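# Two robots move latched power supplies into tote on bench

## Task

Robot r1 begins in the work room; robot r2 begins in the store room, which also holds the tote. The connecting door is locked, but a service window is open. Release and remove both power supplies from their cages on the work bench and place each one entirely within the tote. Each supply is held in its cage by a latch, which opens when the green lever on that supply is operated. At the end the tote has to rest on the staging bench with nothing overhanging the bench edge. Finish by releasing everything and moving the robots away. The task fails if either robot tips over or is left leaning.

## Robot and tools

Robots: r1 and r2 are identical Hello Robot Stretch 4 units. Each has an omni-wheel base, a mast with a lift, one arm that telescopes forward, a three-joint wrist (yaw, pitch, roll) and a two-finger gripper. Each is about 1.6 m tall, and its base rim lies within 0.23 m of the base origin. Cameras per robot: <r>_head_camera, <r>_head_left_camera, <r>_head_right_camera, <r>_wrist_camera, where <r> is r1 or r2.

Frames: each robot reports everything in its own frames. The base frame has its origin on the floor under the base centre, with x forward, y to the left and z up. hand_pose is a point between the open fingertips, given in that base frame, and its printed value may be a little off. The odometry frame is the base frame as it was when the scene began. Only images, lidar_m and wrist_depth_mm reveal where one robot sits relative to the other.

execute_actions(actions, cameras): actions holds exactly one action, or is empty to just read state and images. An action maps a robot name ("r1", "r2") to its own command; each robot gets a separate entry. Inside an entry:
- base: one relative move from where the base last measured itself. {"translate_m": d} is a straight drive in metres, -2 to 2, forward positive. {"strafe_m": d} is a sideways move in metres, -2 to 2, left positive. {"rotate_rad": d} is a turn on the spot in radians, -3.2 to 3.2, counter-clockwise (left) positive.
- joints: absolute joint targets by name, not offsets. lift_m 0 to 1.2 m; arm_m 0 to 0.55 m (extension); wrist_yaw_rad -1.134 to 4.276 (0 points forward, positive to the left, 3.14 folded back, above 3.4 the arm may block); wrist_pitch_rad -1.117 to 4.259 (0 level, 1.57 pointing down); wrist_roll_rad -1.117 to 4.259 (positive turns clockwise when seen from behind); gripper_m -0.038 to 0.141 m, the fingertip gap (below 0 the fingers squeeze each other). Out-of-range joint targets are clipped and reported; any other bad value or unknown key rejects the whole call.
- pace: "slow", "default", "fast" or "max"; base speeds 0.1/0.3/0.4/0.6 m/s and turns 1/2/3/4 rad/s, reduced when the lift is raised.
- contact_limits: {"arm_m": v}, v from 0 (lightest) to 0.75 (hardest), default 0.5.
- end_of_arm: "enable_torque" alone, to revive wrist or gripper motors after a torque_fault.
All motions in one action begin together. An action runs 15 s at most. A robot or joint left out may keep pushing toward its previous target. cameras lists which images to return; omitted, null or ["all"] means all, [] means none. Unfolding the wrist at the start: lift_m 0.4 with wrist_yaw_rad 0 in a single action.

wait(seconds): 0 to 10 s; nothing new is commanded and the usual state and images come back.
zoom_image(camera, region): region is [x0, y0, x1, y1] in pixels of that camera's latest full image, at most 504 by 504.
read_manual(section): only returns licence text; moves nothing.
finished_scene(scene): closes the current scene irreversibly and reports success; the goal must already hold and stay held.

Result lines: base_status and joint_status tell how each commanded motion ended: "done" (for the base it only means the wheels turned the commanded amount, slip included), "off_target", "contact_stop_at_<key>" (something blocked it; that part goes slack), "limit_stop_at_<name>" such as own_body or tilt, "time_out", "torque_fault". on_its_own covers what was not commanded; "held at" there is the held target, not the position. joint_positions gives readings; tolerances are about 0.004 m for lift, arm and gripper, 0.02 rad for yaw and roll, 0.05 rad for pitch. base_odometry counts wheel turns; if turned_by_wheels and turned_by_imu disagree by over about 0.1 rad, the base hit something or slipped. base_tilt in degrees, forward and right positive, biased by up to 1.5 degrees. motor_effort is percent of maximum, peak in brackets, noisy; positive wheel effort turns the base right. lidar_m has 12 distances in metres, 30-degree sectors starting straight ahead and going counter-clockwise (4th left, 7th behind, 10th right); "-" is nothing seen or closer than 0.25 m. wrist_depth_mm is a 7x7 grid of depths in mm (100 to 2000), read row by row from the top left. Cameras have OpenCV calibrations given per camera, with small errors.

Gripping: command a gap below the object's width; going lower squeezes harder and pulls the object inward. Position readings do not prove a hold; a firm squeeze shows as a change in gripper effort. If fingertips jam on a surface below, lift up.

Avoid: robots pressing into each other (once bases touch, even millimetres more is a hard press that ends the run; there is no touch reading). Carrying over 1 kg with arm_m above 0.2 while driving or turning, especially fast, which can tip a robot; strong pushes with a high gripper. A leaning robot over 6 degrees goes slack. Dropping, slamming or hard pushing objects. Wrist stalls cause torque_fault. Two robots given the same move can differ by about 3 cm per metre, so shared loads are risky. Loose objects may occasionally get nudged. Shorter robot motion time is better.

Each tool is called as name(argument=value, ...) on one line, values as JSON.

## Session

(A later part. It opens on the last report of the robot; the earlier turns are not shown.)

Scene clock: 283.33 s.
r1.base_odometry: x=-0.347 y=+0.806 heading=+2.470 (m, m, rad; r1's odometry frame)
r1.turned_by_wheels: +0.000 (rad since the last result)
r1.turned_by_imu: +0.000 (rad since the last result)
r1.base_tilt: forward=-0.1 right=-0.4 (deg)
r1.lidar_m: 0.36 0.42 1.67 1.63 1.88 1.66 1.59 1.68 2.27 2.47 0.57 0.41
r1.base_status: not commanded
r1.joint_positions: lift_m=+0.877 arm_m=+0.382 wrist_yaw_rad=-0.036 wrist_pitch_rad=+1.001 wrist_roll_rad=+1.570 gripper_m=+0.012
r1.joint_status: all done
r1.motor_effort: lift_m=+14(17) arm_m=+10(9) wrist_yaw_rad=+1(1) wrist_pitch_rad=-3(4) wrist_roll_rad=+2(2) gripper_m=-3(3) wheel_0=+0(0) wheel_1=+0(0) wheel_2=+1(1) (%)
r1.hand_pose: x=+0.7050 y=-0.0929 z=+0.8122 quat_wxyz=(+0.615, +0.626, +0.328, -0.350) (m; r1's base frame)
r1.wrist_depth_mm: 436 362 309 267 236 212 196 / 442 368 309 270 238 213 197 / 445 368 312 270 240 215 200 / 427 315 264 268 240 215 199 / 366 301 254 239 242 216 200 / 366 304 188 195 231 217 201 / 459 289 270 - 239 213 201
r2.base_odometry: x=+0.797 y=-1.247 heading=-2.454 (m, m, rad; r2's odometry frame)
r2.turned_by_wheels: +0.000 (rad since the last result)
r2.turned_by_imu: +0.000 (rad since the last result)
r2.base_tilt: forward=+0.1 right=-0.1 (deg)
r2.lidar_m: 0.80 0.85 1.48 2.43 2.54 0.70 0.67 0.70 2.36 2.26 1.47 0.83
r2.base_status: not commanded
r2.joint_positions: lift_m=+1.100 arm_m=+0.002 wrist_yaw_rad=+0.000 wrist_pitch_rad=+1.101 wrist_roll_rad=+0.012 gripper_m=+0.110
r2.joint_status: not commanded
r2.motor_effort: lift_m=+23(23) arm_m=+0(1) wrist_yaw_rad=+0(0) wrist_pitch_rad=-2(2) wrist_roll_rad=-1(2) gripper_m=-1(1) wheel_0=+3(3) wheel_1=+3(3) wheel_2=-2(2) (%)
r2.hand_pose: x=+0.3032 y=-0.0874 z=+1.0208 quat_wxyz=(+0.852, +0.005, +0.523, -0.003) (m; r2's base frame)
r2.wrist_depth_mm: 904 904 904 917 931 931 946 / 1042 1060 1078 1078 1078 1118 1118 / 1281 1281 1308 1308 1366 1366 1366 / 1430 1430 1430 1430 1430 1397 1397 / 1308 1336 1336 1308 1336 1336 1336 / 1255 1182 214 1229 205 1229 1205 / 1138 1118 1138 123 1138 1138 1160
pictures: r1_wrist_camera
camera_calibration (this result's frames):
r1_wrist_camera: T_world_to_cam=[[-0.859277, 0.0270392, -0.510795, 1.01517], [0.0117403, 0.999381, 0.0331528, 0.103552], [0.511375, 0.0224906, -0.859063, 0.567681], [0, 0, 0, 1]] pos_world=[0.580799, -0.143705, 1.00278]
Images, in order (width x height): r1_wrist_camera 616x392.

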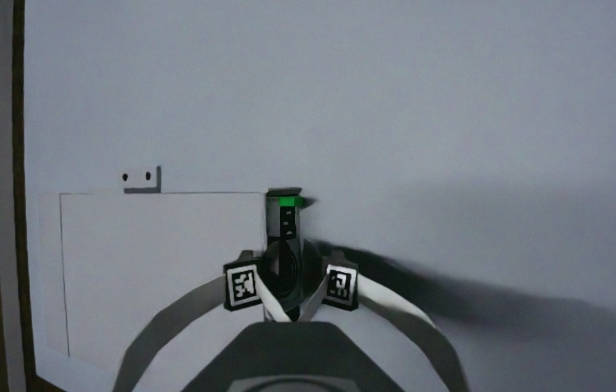

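execute_actions(actions=[{"r1":{"joints":{"arm_m":0.387,"lift_m":0.8725,"gripper_m":-0.012}}}], cameras=[])

execute_actions(actions=[{"r1":{"joints":{"arm_m":0.390,"lift_m":0.866,"gripper_m":-0.038}}}], cameras=[])

execute_actions(actions=[{"r1":{"joints":{"arm_m":0.374,"lift_m":0.861},"pace":"slow"}}], cameras=[])

execute_actions(actions=[{"r1":{"joints":{"arm_m":0.367,"lift_m":0.8595},"pace":"slow"}}], cameras=["r1_wrist_camera"])

zoom_image(camera="r1_wrist_camera", region=[200, 160, 360, 310])

Scene clock: 284.47 s.
r1.base_odometry: x=-0.347 y=+0.806 heading=+2.470 (m, m, rad; r1's odometry frame)
r1.turned_by_wheels: +0.000 (rad since the last result)
r1.turned_by_imu: +0.000 (rad since the last result)
r1.base_tilt: forward=-0.1 right=-0.4 (deg)
r1.lidar_m: 0.37 0.41 1.69 1.63 1.87 1.69 1.56 1.66 2.31 2.47 0.53 0.41
r1.base_status: not commanded
r1.joint_positions: lift_m=+0.873 arm_m=+0.385 wrist_yaw_rad=-0.035 wrist_pitch_rad=+0.999 wrist_roll_rad=+1.570 gripper_m=-0.012
r1.joint_status: all done
r1.motor_effort: lift_m=+14(14) arm_m=+9(12) wrist_yaw_rad=-1(3) wrist_pitch_rad=+2(5) wrist_roll_rad=+1(0) gripper_m=-12(9) wheel_0=+0(0) wheel_1=+0(0) wheel_2=+1(1) (%)
r1.hand_pose: x=+0.7091 y=-0.0929 z=+0.8086 quat_wxyz=(+0.615, +0.626, +0.328, -0.349) (m; r1's base frame)
r1.wrist_depth_mm: 433 364 303 263 233 209 193 / 433 362 306 266 236 210 194 / 445 364 309 265 236 211 196 / 421 312 262 262 238 212 196 / 362 297 249 222 238 213 197 / 366 298 184 206 182 214 197 / 455 287 266 - 237 208 199
r2.base_odometry: x=+0.797 y=-1.247 heading=-2.454 (m, m, rad; r2's odometry frame)
r2.turned_by_wheels: +0.000 (rad since the last result)
r2.turned_by_imu: +0.000 (rad since the last result)
r2.base_tilt: forward=+0.1 right=-0.2 (deg)
r2.lidar_m: 0.80 0.83 1.51 2.42 2.55 0.67 0.64 0.69 2.37 2.27 1.49 0.83
r2.base_status: not commanded
r2.joint_positions: lift_m=+1.100 arm_m=+0.002 wrist_yaw_rad=+0.000 wrist_pitch_rad=+1.101 wrist_roll_rad=+0.012 gripper_m=+0.110
r2.joint_status: not commanded
r2.motor_effort: lift_m=+23(22) arm_m=+0(1) wrist_yaw_rad=+0(0) wrist_pitch_rad=-2(2) wrist_roll_rad=-4(2) gripper_m=-1(2) wheel_0=+3(3) wheel_1=+3(3) wheel_2=-2(2) (%)
r2.hand_pose: x=+0.3032 y=-0.0874 z=+1.0208 quat_wxyz=(+0.852, +0.005, +0.523, -0.003) (m; r2's base frame)
r2.wrist_depth_mm: 904 891 904 931 931 931 946 / 1060 1060 1078 1078 1098 1098 1118 / 1281 1281 1308 1336 1366 1366 1397 / 1430 1430 1397 1430 1430 1430 1430 / 1308 1308 1308 1336 1308 1336 1336 / 1229 1205 213 1229 205 1229 1229 / 1138 1138 1138 124 1160 1138 1160
pictures: none
No camera images: the call's "cameras" was empty. Leave "cameras" out to get every camera's image.

Scene clock: 285.40 s.
r1.base_odometry: x=-0.347 y=+0.806 heading=+2.470 (m, m, rad; r1's odometry frame)
r1.turned_by_wheels: +0.000 (rad since the last result)
r1.turned_by_imu: +0.000 (rad since the last result)
r1.base_tilt: forward=-0.1 right=-0.3 (deg)
r1.lidar_m: 0.37 0.41 1.67 1.63 1.86 1.65 1.59 1.64 2.29 2.47 0.54 0.41
r1.base_status: not commanded
r1.joint_positions: lift_m=+0.867 arm_m=+0.388 wrist_yaw_rad=-0.036 wrist_pitch_rad=+1.000 wrist_roll_rad=+1.570 gripper_m=-0.037
r1.joint_status: all done
r1.motor_effort: lift_m=+12(14) arm_m=+10(13) wrist_yaw_rad=+2(9) wrist_pitch_rad=-1(6) wrist_roll_rad=-2(1) gripper_m=-18(17) wheel_0=+2(2) wheel_1=+1(2) wheel_2=-1(1) (%)
r1.hand_pose: x=+0.7116 y=-0.0930 z=+0.8021 quat_wxyz=(+0.615, +0.626, +0.328, -0.350) (m; r1's base frame)
r1.wrist_depth_mm: 424 351 297 259 229 204 189 / 424 353 298 260 230 205 190 / 436 355 301 262 230 206 191 / 413 303 254 257 232 206 191 / 349 287 243 226 233 208 193 / 349 277 181 200 180 206 194 / 430 279 258 - 230 203 193
r2.base_odometry: x=+0.797 y=-1.247 heading=-2.454 (m, m, rad; r2's odometry frame)
r2.turned_by_wheels: +0.000 (rad since the last result)
r2.turned_by_imu: +0.000 (rad since the last result)
r2.base_tilt: forward=+0.1 right=-0.2 (deg)
r2.lidar_m: 0.80 0.83 1.46 2.44 2.55 0.70 0.66 0.72 2.39 2.28 1.49 0.84
r2.base_status: not commanded
r2.joint_positions: lift_m=+1.100 arm_m=+0.002 wrist_yaw_rad=+0.000 wrist_pitch_rad=+1.101 wrist_roll_rad=+0.012 gripper_m=+0.110
r2.joint_status: not commanded
r2.motor_effort: lift_m=+23(23) arm_m=-1(0) wrist_yaw_rad=+0(0) wrist_pitch_rad=-3(3) wrist_roll_rad=-4(1) gripper_m=-2(3) wheel_0=+3(3) wheel_1=+3(3) wheel_2=-2(2) (%)
r2.hand_pose: x=+0.3032 y=-0.0874 z=+1.0208 quat_wxyz=(+0.852, +0.005, +0.523, -0.003) (m; r2's base frame)
r2.wrist_depth_mm: 904 904 904 904 931 931 960 / 1060 1060 1060 1098 1078 1118 1138 / 1281 1281 1281 1308 1336 1366 1397 / 1430 1430 1430 1464 1430 1430 1464 / 1336 1308 1308 1308 1308 1336 1336 / 1229 1205 214 1205 205 1229 1205 / 1138 1138 1138 123 1138 1138 1160
pictures: none
No camera images: the call's "cameras" was empty. Leave "cameras" out to get every camera's image.

Scene clock: 286.50 s.
r1.base_odometry: x=-0.347 y=+0.806 heading=+2.470 (m, m, rad; r1's odometry frame)
r1.turned_by_wheels: +0.000 (rad since the last result)
r1.turned_by_imu: +0.000 (rad since the last result)
r1.base_tilt: forward=+0.0 right=-0.4 (deg)
r1.lidar_m: 0.37 0.40 1.69 1.60 1.87 1.65 1.58 1.69 2.26 2.48 0.56 0.41
r1.base_status: not commanded
r1.joint_positions: lift_m=+0.861 arm_m=+0.376 wrist_yaw_rad=-0.031 wrist_pitch_rad=+0.988 wrist_roll_rad=+1.570 gripper_m=-0.037
r1.joint_status: all done
r1.on_its_own: wrist_yaw_rad is at rest, and its effort (-14) is outside its rest range (-13 to +13); wrist_pitch_rad is at rest, and its effort (+35) is outside its rest range (-23 to +23)
r1.motor_effort: lift_m=+15(16) arm_m=-13(12) wrist_yaw_rad=-14(13) wrist_pitch_rad=+35(35) wrist_roll_rad=-1(1) gripper_m=-21(24) wheel_0=-1(1) wheel_1=+0(2) wheel_2=+3(3) (%)
r1.hand_pose: x=+0.7032 y=-0.0923 z=+0.7988 quat_wxyz=(+0.618, +0.627, +0.326, -0.345) (m; r1's base frame)
r1.wrist_depth_mm: 427 353 297 255 225 200 185 / 430 353 296 256 225 201 186 / 436 353 298 257 227 202 187 / 418 304 252 255 228 203 188 / 355 287 234 242 229 204 188 / 351 268 183 190 176 204 189 / 439 278 256 - 227 199 189
r2.base_odometry: x=+0.797 y=-1.247 heading=-2.454 (m, m, rad; r2's odometry frame)
r2.turned_by_wheels: +0.000 (rad since the last result)
r2.turned_by_imu: +0.000 (rad since the last result)
r2.base_tilt: forward=+0.1 right=-0.3 (deg)
r2.lidar_m: 0.80 0.82 1.49 2.43 2.55 0.70 0.66 0.70 2.38 2.28 1.48 0.84
r2.base_status: not commanded
r2.joint_positions: lift_m=+1.100 arm_m=+0.002 wrist_yaw_rad=+0.000 wrist_pitch_rad=+1.101 wrist_roll_rad=+0.012 gripper_m=+0.110
r2.joint_status: not commanded
r2.motor_effort: lift_m=+23(23) arm_m=-1(0) wrist_yaw_rad=+0(0) wrist_pitch_rad=-2(3) wrist_roll_rad=-3(3) gripper_m=-1(0) wheel_0=+3(3) wheel_1=+3(3) wheel_2=-2(3) (%)
r2.hand_pose: x=+0.3032 y=-0.0874 z=+1.0208 quat_wxyz=(+0.852, +0.005, +0.523, -0.003) (m; r2's base frame)
r2.wrist_depth_mm: 891 891 904 917 931 946 946 / 1042 1060 1060 1098 1098 1118 1118 / 1281 1281 1308 1336 1336 1397 1366 / 1430 1430 1430 1430 1430 1430 1430 / 1308 1308 1336 1308 1336 1336 1336 / 1229 1205 215 1229 205 1205 1229 / 1138 1118 1160 124 1138 1138 1160
pictures: none
No camera images: the call's "cameras" was empty. Leave "cameras" out to get every camera's image.

Scene clock: 287.30 s.
r1.base_odometry: x=-0.348 y=+0.806 heading=+2.470 (m, m, rad; r1's odometry frame)
r1.turned_by_wheels: +0.000 (rad since the last result)
r1.turned_by_imu: +0.000 (rad since the last result)
r1.base_tilt: forward=+0.0 right=-0.3 (deg)
r1.lidar_m: 0.37 0.39 1.69 1.64 1.89 1.69 1.60 1.65 2.28 2.46 0.57 0.40
r1.base_status: not commanded
r1.joint_positions: lift_m=+0.860 arm_m=+0.370 wrist_yaw_rad=-0.027 wrist_pitch_rad=+0.981 wrist_roll_rad=+1.570 gripper_m=-0.037
r1.joint_status: all done
r1.on_its_own: wrist_yaw_rad is at rest, and its effort (-24) is outside its rest range (-13 to +13); wrist_pitch_rad is at rest, and its effort (+53) is outside its rest range (-23 to +23)
r1.motor_effort: lift_m=+17(17) arm_m=-16(19) wrist_yaw_rad=-24(24) wrist_pitch_rad=+53(53) wrist_roll_rad=+0(1) gripper_m=-25(26) wheel_0=-2(3) wheel_1=-1(1) wheel_2=+6(6) (%)
r1.hand_pose: x=+0.6986 y=-0.0918 z=+0.7982 quat_wxyz=(+0.619, +0.628, +0.325, -0.341) (m; r1's base frame)
r1.wrist_depth_mm: 433 355 294 254 223 198 183 / 433 355 296 256 224 200 183 / 442 355 297 257 226 201 185 / 421 306 252 258 229 202 186 / 357 289 235 246 229 203 186 / 357 268 183 200 173 203 187 / 449 278 255 - 225 197 187
r2.base_odometry: x=+0.797 y=-1.247 heading=-2.454 (m, m, rad; r2's odometry frame)
r2.turned_by_wheels: +0.000 (rad since the last result)
r2.turned_by_imu: +0.000 (rad since the last result)
r2.base_tilt: forward=+0.1 right=-0.2 (deg)
r2.lidar_m: 0.80 0.82 1.47 2.43 2.56 0.67 0.65 0.72 2.38 2.27 1.46 0.84
r2.base_status: not commanded
r2.joint_positions: lift_m=+1.100 arm_m=+0.002 wrist_yaw_rad=+0.000 wrist_pitch_rad=+1.101 wrist_roll_rad=+0.012 gripper_m=+0.110
r2.joint_status: not commanded
r2.motor_effort: lift_m=+23(22) arm_m=+0(0) wrist_yaw_rad=+0(0) wrist_pitch_rad=-3(2) wrist_roll_rad=-2(1) gripper_m=-1(0) wheel_0=+3(3) wheel_1=+3(3) wheel_2=-2(2) (%)
r2.hand_pose: x=+0.3032 y=-0.0874 z=+1.0208 quat_wxyz=(+0.852, +0.005, +0.523, -0.003) (m; r2's base frame)
r2.wrist_depth_mm: 904 891 904 917 917 931 960 / 1060 1060 1078 1078 1078 1118 1118 / 1308 1308 1308 1336 1336 1397 1366 / 1430 1430 1397 1430 1430 1430 1430 / 1336 1308 1336 1308 1308 1308 1308 / 1229 1205 214 1229 205 1229 1229 / 1138 1138 1138 124 1138 1138 1138
pictures: r1_wrist_camera
camera_calibration (this result's frames):
r1_wrist_camera: T_world_to_cam=[[-0.849061, 0.0196539, -0.527928, 1.00838], [0.002823, 0.999462, 0.0326681, 0.109587], [0.528287, 0.0262469, -0.84866, 0.539076], [0, 0, 0, 1]] pos_world=[0.571083, -0.143495, 0.986266]
Images, in order (width x height): r1_wrist_camera 616x392.

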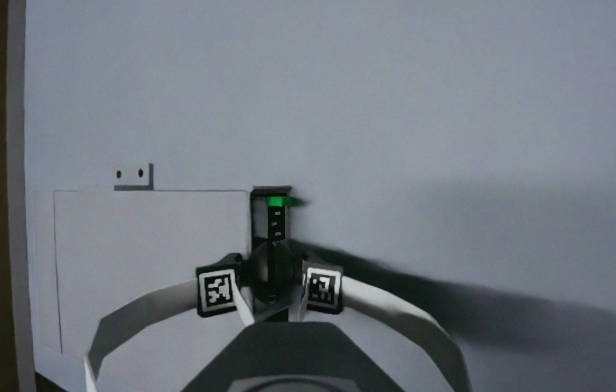

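Region (200, 160, 360, 310) of r1_wrist_camera's 616x392 image, scaled by 3.150; it fills the top 472 rows of this view, and the rest is white.

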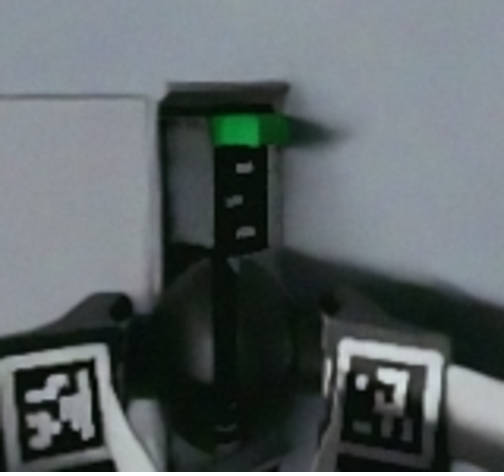

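At the latch. Release cleanly and reconfigure.

execute_actions(actions=[{"r1":{"joints":{"arm_m":0.382,"lift_m":0.867,"gripper_m":-0.02}}}], cameras=[])

execute_actions(actions=[{"r1":{"joints":{"arm_m":0.378,"lift_m":0.879,"gripper_m":0.012}}}], cameras=[])

execute_actions(actions=[{"r1":{"joints":{"arm_m":0.365,"lift_m":0.905}}}], cameras=[])

execute_actions(actions=[{"r1":{"joints":{"arm_m":0.225,"wrist_pitch_rad":0.22,"wrist_roll_rad":0.12,"gripper_m":0.056,"lift_m":0.9},"base":{"strafe_m":-0.003}}}], cameras=[])

execute_actions(actions=[{"r1":{"joints":{"lift_m":0.688,"arm_m":0.24}}}], cameras=["r1_wrist_camera"])

zoom_image(camera="r1_wrist_camera", region=[190, 190, 400, 330])

Scene clock: 288.57 s.
r1.base_odometry: x=-0.347 y=+0.806 heading=+2.470 (m, m, rad; r1's odometry frame)
r1.turned_by_wheels: +0.000 (rad since the last result)
r1.turned_by_imu: +0.000 (rad since the last result)
r1.base_tilt: forward=+0.0 right=-0.4 (deg)
r1.lidar_m: 0.38 0.39 1.66 1.65 1.88 1.70 1.59 1.66 2.27 2.47 0.55 0.40
r1.base_status: not commanded
r1.joint_positions: lift_m=+0.867 arm_m=+0.380 wrist_yaw_rad=-0.034 wrist_pitch_rad=+0.994 wrist_roll_rad=+1.570 gripper_m=-0.020
r1.joint_status: all done
r1.motor_effort: lift_m=+18(24) arm_m=+9(16) wrist_yaw_rad=-5(24) wrist_pitch_rad=+17(53) wrist_roll_rad=+0(0) gripper_m=-12(25) wheel_0=-1(3) wheel_1=+0(1) wheel_2=+3(7) (%)
r1.hand_pose: x=+0.7055 y=-0.0927 z=+0.8035 quat_wxyz=(+0.616, +0.627, +0.327, -0.348) (m; r1's base frame)
r1.wrist_depth_mm: 436 362 303 260 230 205 190 / 433 364 304 264 232 207 190 / 442 364 306 265 234 208 193 / 424 310 257 262 235 208 194 / 362 297 247 229 236 210 195 / 359 291 185 204 182 211 195 / 459 286 265 - 233 206 195
r2.base_odometry: x=+0.797 y=-1.247 heading=-2.454 (m, m, rad; r2's odometry frame)
r2.turned_by_wheels: +0.000 (rad since the last result)
r2.turned_by_imu: +0.000 (rad since the last result)
r2.base_tilt: forward=+0.1 right=-0.2 (deg)
r2.lidar_m: 0.79 0.83 1.46 2.43 2.55 0.70 0.64 0.68 2.38 2.26 1.45 0.83
r2.base_status: not commanded
r2.joint_positions: lift_m=+1.100 arm_m=+0.002 wrist_yaw_rad=+0.000 wrist_pitch_rad=+1.101 wrist_roll_rad=+0.012 gripper_m=+0.110
r2.joint_status: not commanded
r2.motor_effort: lift_m=+23(23) arm_m=+0(0) wrist_yaw_rad=+0(0) wrist_pitch_rad=-2(2) wrist_roll_rad=-3(0) gripper_m=-1(1) wheel_0=+3(3) wheel_1=+3(3) wheel_2=-2(2) (%)
r2.hand_pose: x=+0.3032 y=-0.0874 z=+1.0208 quat_wxyz=(+0.852, +0.005, +0.523, -0.003) (m; r2's base frame)
r2.wrist_depth_mm: 891 904 917 917 931 931 931 / 1060 1078 1060 1078 1078 1098 1118 / 1281 1308 1336 1281 1308 1366 1397 / 1397 1430 1397 1430 1430 1430 1430 / 1308 1308 1308 1308 1336 1336 1308 / 1229 1205 213 1205 205 1229 1229 / 1138 1118 1138 124 1160 1118 1138
pictures: none
No camera images: the call's "cameras" was empty. Leave "cameras" out to get every camera's image.

Scene clock: 289.60 s.
r1.base_odometry: x=-0.347 y=+0.806 heading=+2.470 (m, m, rad; r1's odometry frame)
r1.turned_by_wheels: +0.000 (rad since the last result)
r1.turned_by_imu: +0.000 (rad since the last result)
r1.base_tilt: forward=-0.1 right=-0.4 (deg)
r1.lidar_m: 0.37 0.39 1.69 1.62 1.86 1.67 1.57 1.65 2.30 2.46 0.56 0.39
r1.base_status: not commanded
r1.joint_positions: lift_m=+0.879 arm_m=+0.380 wrist_yaw_rad=-0.035 wrist_pitch_rad=+1.001 wrist_roll_rad=+1.570 gripper_m=+0.012
r1.joint_status: all done
r1.motor_effort: lift_m=+23(22) arm_m=-9(10) wrist_yaw_rad=-4(8) wrist_pitch_rad=-4(16) wrist_roll_rad=+0(0) gripper_m=-6(15) wheel_0=-1(1) wheel_1=+0(0) wheel_2=+3(4) (%)
r1.hand_pose: x=+0.7031 y=-0.0928 z=+0.8141 quat_wxyz=(+0.615, +0.626, +0.329, -0.350) (m; r1's base frame)
r1.wrist_depth_mm: 436 366 306 267 238 212 197 / 439 364 310 270 238 213 198 / 449 373 310 272 240 215 199 / 427 317 265 268 242 216 200 / 368 304 255 238 242 217 200 / 366 306 188 194 233 218 202 / 462 290 271 - 241 214 202
r2.base_odometry: x=+0.797 y=-1.247 heading=-2.454 (m, m, rad; r2's odometry frame)
r2.turned_by_wheels: +0.000 (rad since the last result)
r2.turned_by_imu: +0.000 (rad since the last result)
r2.base_tilt: forward=+0.1 right=-0.2 (deg)
r2.lidar_m: 0.79 0.83 1.48 2.42 2.54 0.67 0.66 0.71 2.38 2.27 1.46 0.84
r2.base_status: not commanded
r2.joint_positions: lift_m=+1.100 arm_m=+0.002 wrist_yaw_rad=+0.000 wrist_pitch_rad=+1.101 wrist_roll_rad=+0.012 gripper_m=+0.110
r2.joint_status: not commanded
r2.motor_effort: lift_m=+23(23) arm_m=+0(0) wrist_yaw_rad=+0(0) wrist_pitch_rad=-3(2) wrist_roll_rad=-1(5) gripper_m=-2(1) wheel_0=+3(3) wheel_1=+3(3) wheel_2=-2(2) (%)
r2.hand_pose: x=+0.3032 y=-0.0874 z=+1.0208 quat_wxyz=(+0.852, +0.005, +0.523, -0.003) (m; r2's base frame)
r2.wrist_depth_mm: 891 904 917 931 917 931 960 / 1060 1060 1078 1078 1098 1118 1118 / 1281 1308 1308 1336 1366 1366 1366 / 1430 1397 1430 1430 1430 1430 1397 / 1308 1308 1308 1336 1308 1308 1336 / 1205 1182 214 1205 206 1205 1255 / 1138 1138 1138 124 1138 1138 1138
pictures: none
No camera images: the call's "cameras" was empty. Leave "cameras" out to get every camera's image.

Scene clock: 290.47 s.
r1.base_odometry: x=-0.347 y=+0.806 heading=+2.470 (m, m, rad; r1's odometry frame)
r1.turned_by_wheels: +0.000 (rad since the last result)
r1.turned_by_imu: +0.000 (rad since the last result)
r1.base_tilt: forward=+0.0 right=-0.3 (deg)
r1.lidar_m: 0.36 0.41 1.64 1.62 1.85 1.67 1.60 1.66 2.28 2.46 0.57 0.39
r1.base_status: not commanded
r1.joint_positions: lift_m=+0.905 arm_m=+0.367 wrist_yaw_rad=-0.035 wrist_pitch_rad=+1.001 wrist_roll_rad=+1.570 gripper_m=+0.012
r1.joint_status: all done
r1.motor_effort: lift_m=+23(23) arm_m=-9(9) wrist_yaw_rad=-3(2) wrist_pitch_rad=-2(4) wrist_roll_rad=+1(0) gripper_m=-5(5) wheel_0=-1(1) wheel_1=+0(0) wheel_2=+2(3) (%)
r1.hand_pose: x=+0.6900 y=-0.0928 z=+0.8401 quat_wxyz=(+0.615, +0.626, +0.329, -0.350) (m; r1's base frame)
r1.wrist_depth_mm: 488 404 343 296 264 236 219 / 488 404 343 300 265 237 219 / 496 404 345 300 266 238 221 / 504 359 301 294 267 240 222 / 504 343 290 266 268 240 223 / 504 345 188 193 257 240 223 / 1182 343 307 - 267 238 224
r2.base_odometry: x=+0.797 y=-1.247 heading=-2.454 (m, m, rad; r2's odometry frame)
r2.turned_by_wheels: +0.000 (rad since the last result)
r2.turned_by_imu: +0.000 (rad since the last result)
r2.base_tilt: forward=+0.1 right=-0.2 (deg)
r2.lidar_m: 0.80 0.82 1.47 2.43 2.53 0.70 0.65 0.69 2.39 2.27 1.49 0.85
r2.base_status: not commanded
r2.joint_positions: lift_m=+1.100 arm_m=+0.002 wrist_yaw_rad=+0.000 wrist_pitch_rad=+1.101 wrist_roll_rad=+0.012 gripper_m=+0.110
r2.joint_status: not commanded
r2.motor_effort: lift_m=+22(22) arm_m=+0(0) wrist_yaw_rad=+0(0) wrist_pitch_rad=-3(2) wrist_roll_rad=-3(1) gripper_m=-1(1) wheel_0=+3(3) wheel_1=+3(3) wheel_2=-2(2) (%)
r2.hand_pose: x=+0.3032 y=-0.0874 z=+1.0208 quat_wxyz=(+0.852, +0.005, +0.523, -0.003) (m; r2's base frame)
r2.wrist_depth_mm: 891 904 917 904 931 931 946 / 1060 1042 1078 1078 1098 1118 1138 / 1308 1308 1308 1336 1336 1366 1366 / 1430 1430 1397 1430 1464 1464 1430 / 1308 1336 1336 1308 1308 1308 1308 / 1229 1205 214 1205 205 1229 1255 / 1138 1118 1160 124 1138 1138 1138
pictures: none
No camera images: the call's "cameras" was empty. Leave "cameras" out to get every camera's image.

Scene clock: 291.93 s.
r1.base_odometry: x=-0.346 y=+0.808 heading=+2.470 (m, m, rad; r1's odometry frame)
r1.turned_by_wheels: +0.000 (rad since the last result)
r1.turned_by_imu: +0.000 (rad since the last result)
r1.base_tilt: forward=+0.0 right=-0.3 (deg)
r1.lidar_m: 0.36 0.40 1.69 1.64 1.89 1.66 1.58 1.65 2.30 2.46 0.54 0.39
r1.base_status: done
r1.joint_positions: lift_m=+0.900 arm_m=+0.227 wrist_yaw_rad=-0.035 wrist_pitch_rad=+0.223 wrist_roll_rad=+0.120 gripper_m=+0.056
r1.joint_status: all done
r1.motor_effort: lift_m=+17(20) arm_m=-9(3) wrist_yaw_rad=-1(2) wrist_pitch_rad=-7(13) wrist_roll_rad=-1(6) gripper_m=-2(5) wheel_0=+1(4) wheel_1=-2(9) wheel_2=+0(1) (%)
r1.hand_pose: x=+0.6756 y=-0.0972 z=+1.0148 quat_wxyz=(+0.992, +0.062, +0.110, -0.024) (m; r1's base frame)
r1.wrist_depth_mm: - - - - - - - / - - - - - - - / - - - - - - - / - - - - - - - / - - - - 750 732 691 / - - 196 525 202 559 539 / 1618 521 466 - 480 445 439
r2.base_odometry: x=+0.797 y=-1.247 heading=-2.454 (m, m, rad; r2's odometry frame)
r2.turned_by_wheels: +0.000 (rad since the last result)
r2.turned_by_imu: +0.000 (rad since the last result)
r2.base_tilt: forward=+0.1 right=-0.2 (deg)
r2.lidar_m: 0.80 0.84 1.48 2.44 2.56 0.72 0.64 0.70 2.37 2.28 1.50 0.84
r2.base_status: not commanded
r2.joint_positions: lift_m=+1.100 arm_m=+0.002 wrist_yaw_rad=+0.000 wrist_pitch_rad=+1.101 wrist_roll_rad=+0.012 gripper_m=+0.110
r2.joint_status: not commanded
r2.motor_effort: lift_m=+22(23) arm_m=-1(0) wrist_yaw_rad=+0(0) wrist_pitch_rad=-3(3) wrist_roll_rad=-1(1) gripper_m=-1(2) wheel_0=+3(3) wheel_1=+3(3) wheel_2=-2(2) (%)
r2.hand_pose: x=+0.3032 y=-0.0874 z=+1.0208 quat_wxyz=(+0.852, +0.005, +0.523, -0.003) (m; r2's base frame)
r2.wrist_depth_mm: 904 891 891 904 917 946 946 / 1042 1060 1060 1078 1098 1118 1118 / 1281 1281 1308 1336 1366 1366 1366 / 1430 1430 1430 1430 1397 1430 1397 / 1336 1308 1336 1308 1308 1308 1336 / 1229 1205 213 1229 205 1229 1229 / 1160 1138 1138 124 1160 1138 1138
pictures: none
No camera images: the call's "cameras" was empty. Leave "cameras" out to get every camera's image.

Scene clock: 293.90 s.
r1.base_odometry: x=-0.346 y=+0.808 heading=+2.470 (m, m, rad; r1's odometry frame)
r1.turned_by_wheels: +0.000 (rad since the last result)
r1.turned_by_imu: +0.000 (rad since the last result)
r1.base_tilt: forward=+0.0 right=-0.3 (deg)
r1.lidar_m: 0.37 0.38 1.70 1.63 1.86 1.68 1.58 1.67 2.28 2.46 0.57 0.39
r1.base_status: not commanded
r1.joint_positions: lift_m=+0.688 arm_m=+0.238 wrist_yaw_rad=-0.035 wrist_pitch_rad=+0.222 wrist_roll_rad=+0.120 gripper_m=+0.056
r1.joint_status: all done
r1.motor_effort: lift_m=+17(16) arm_m=+9(6) wrist_yaw_rad=-1(0) wrist_pitch_rad=-8(9) wrist_roll_rad=-2(1) gripper_m=-3(2) wheel_0=+1(1) wheel_1=-2(2) wheel_2=+0(0) (%)
r1.hand_pose: x=+0.6875 y=-0.0972 z=+0.8028 quat_wxyz=(+0.992, +0.062, +0.110, -0.024) (m; r1's base frame)
r1.wrist_depth_mm: - - - - - - - / - - - - - - - / - - - - - - 691 / - - 340 349 445 418 397 / - 297 256 263 301 291 281 / 262 253 197 229 202 222 216 / 208 200 206 - 191 179 181
r2.base_odometry: x=+0.797 y=-1.247 heading=-2.454 (m, m, rad; r2's odometry frame)
r2.turned_by_wheels: +0.000 (rad since the last result)
r2.turned_by_imu: +0.000 (rad since the last result)
r2.base_tilt: forward=+0.2 right=-0.2 (deg)
r2.lidar_m: 0.79 0.84 1.48 2.43 2.56 0.69 0.64 0.69 2.38 2.27 1.46 0.84
r2.base_status: not commanded
r2.joint_positions: lift_m=+1.100 arm_m=+0.002 wrist_yaw_rad=+0.000 wrist_pitch_rad=+1.101 wrist_roll_rad=+0.012 gripper_m=+0.110
r2.joint_status: not commanded
r2.motor_effort: lift_m=+23(23) arm_m=-1(1) wrist_yaw_rad=+0(0) wrist_pitch_rad=-2(2) wrist_roll_rad=-1(1) gripper_m=-2(1) wheel_0=+3(3) wheel_1=+3(3) wheel_2=-2(2) (%)
r2.hand_pose: x=+0.3032 y=-0.0874 z=+1.0208 quat_wxyz=(+0.852, +0.005, +0.523, -0.003) (m; r2's base frame)
r2.wrist_depth_mm: 904 904 904 904 917 931 946 / 1042 1078 1078 1098 1098 1098 1138 / 1255 1281 1336 1336 1336 1366 1397 / 1397 1430 1397 1430 1430 1397 1430 / 1308 1336 1336 1308 1336 1308 1308 / 1229 1229 213 1205 206 1229 1229 / 1138 1138 1138 124 1138 1138 1138
pictures: r1_wrist_camera
camera_calibration (this result's frames):
r1_wrist_camera: T_world_to_cam=[[-0.0932394, -0.989851, -0.107245, 0.046002], [-0.254345, 0.12782, -0.95863, 1.00279], [0.962608, -0.0621048, -0.263682, -0.227766], [0, 0, 0, 1]] pos_world=[0.478595, -0.0967878, 0.906183]
Images, in order (width x height): r1_wrist_camera 616x392.

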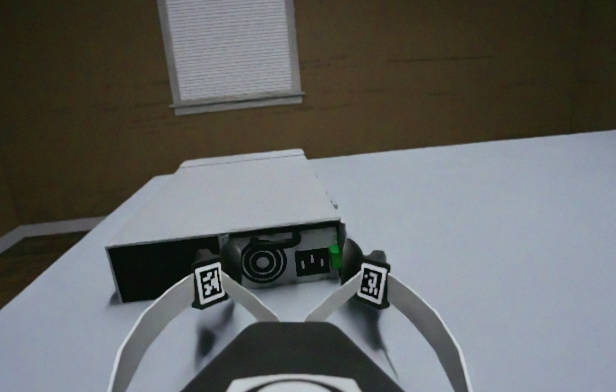

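Region (190, 190, 400, 330) of r1_wrist_camera's 616x392 image, scaled by 2.400.

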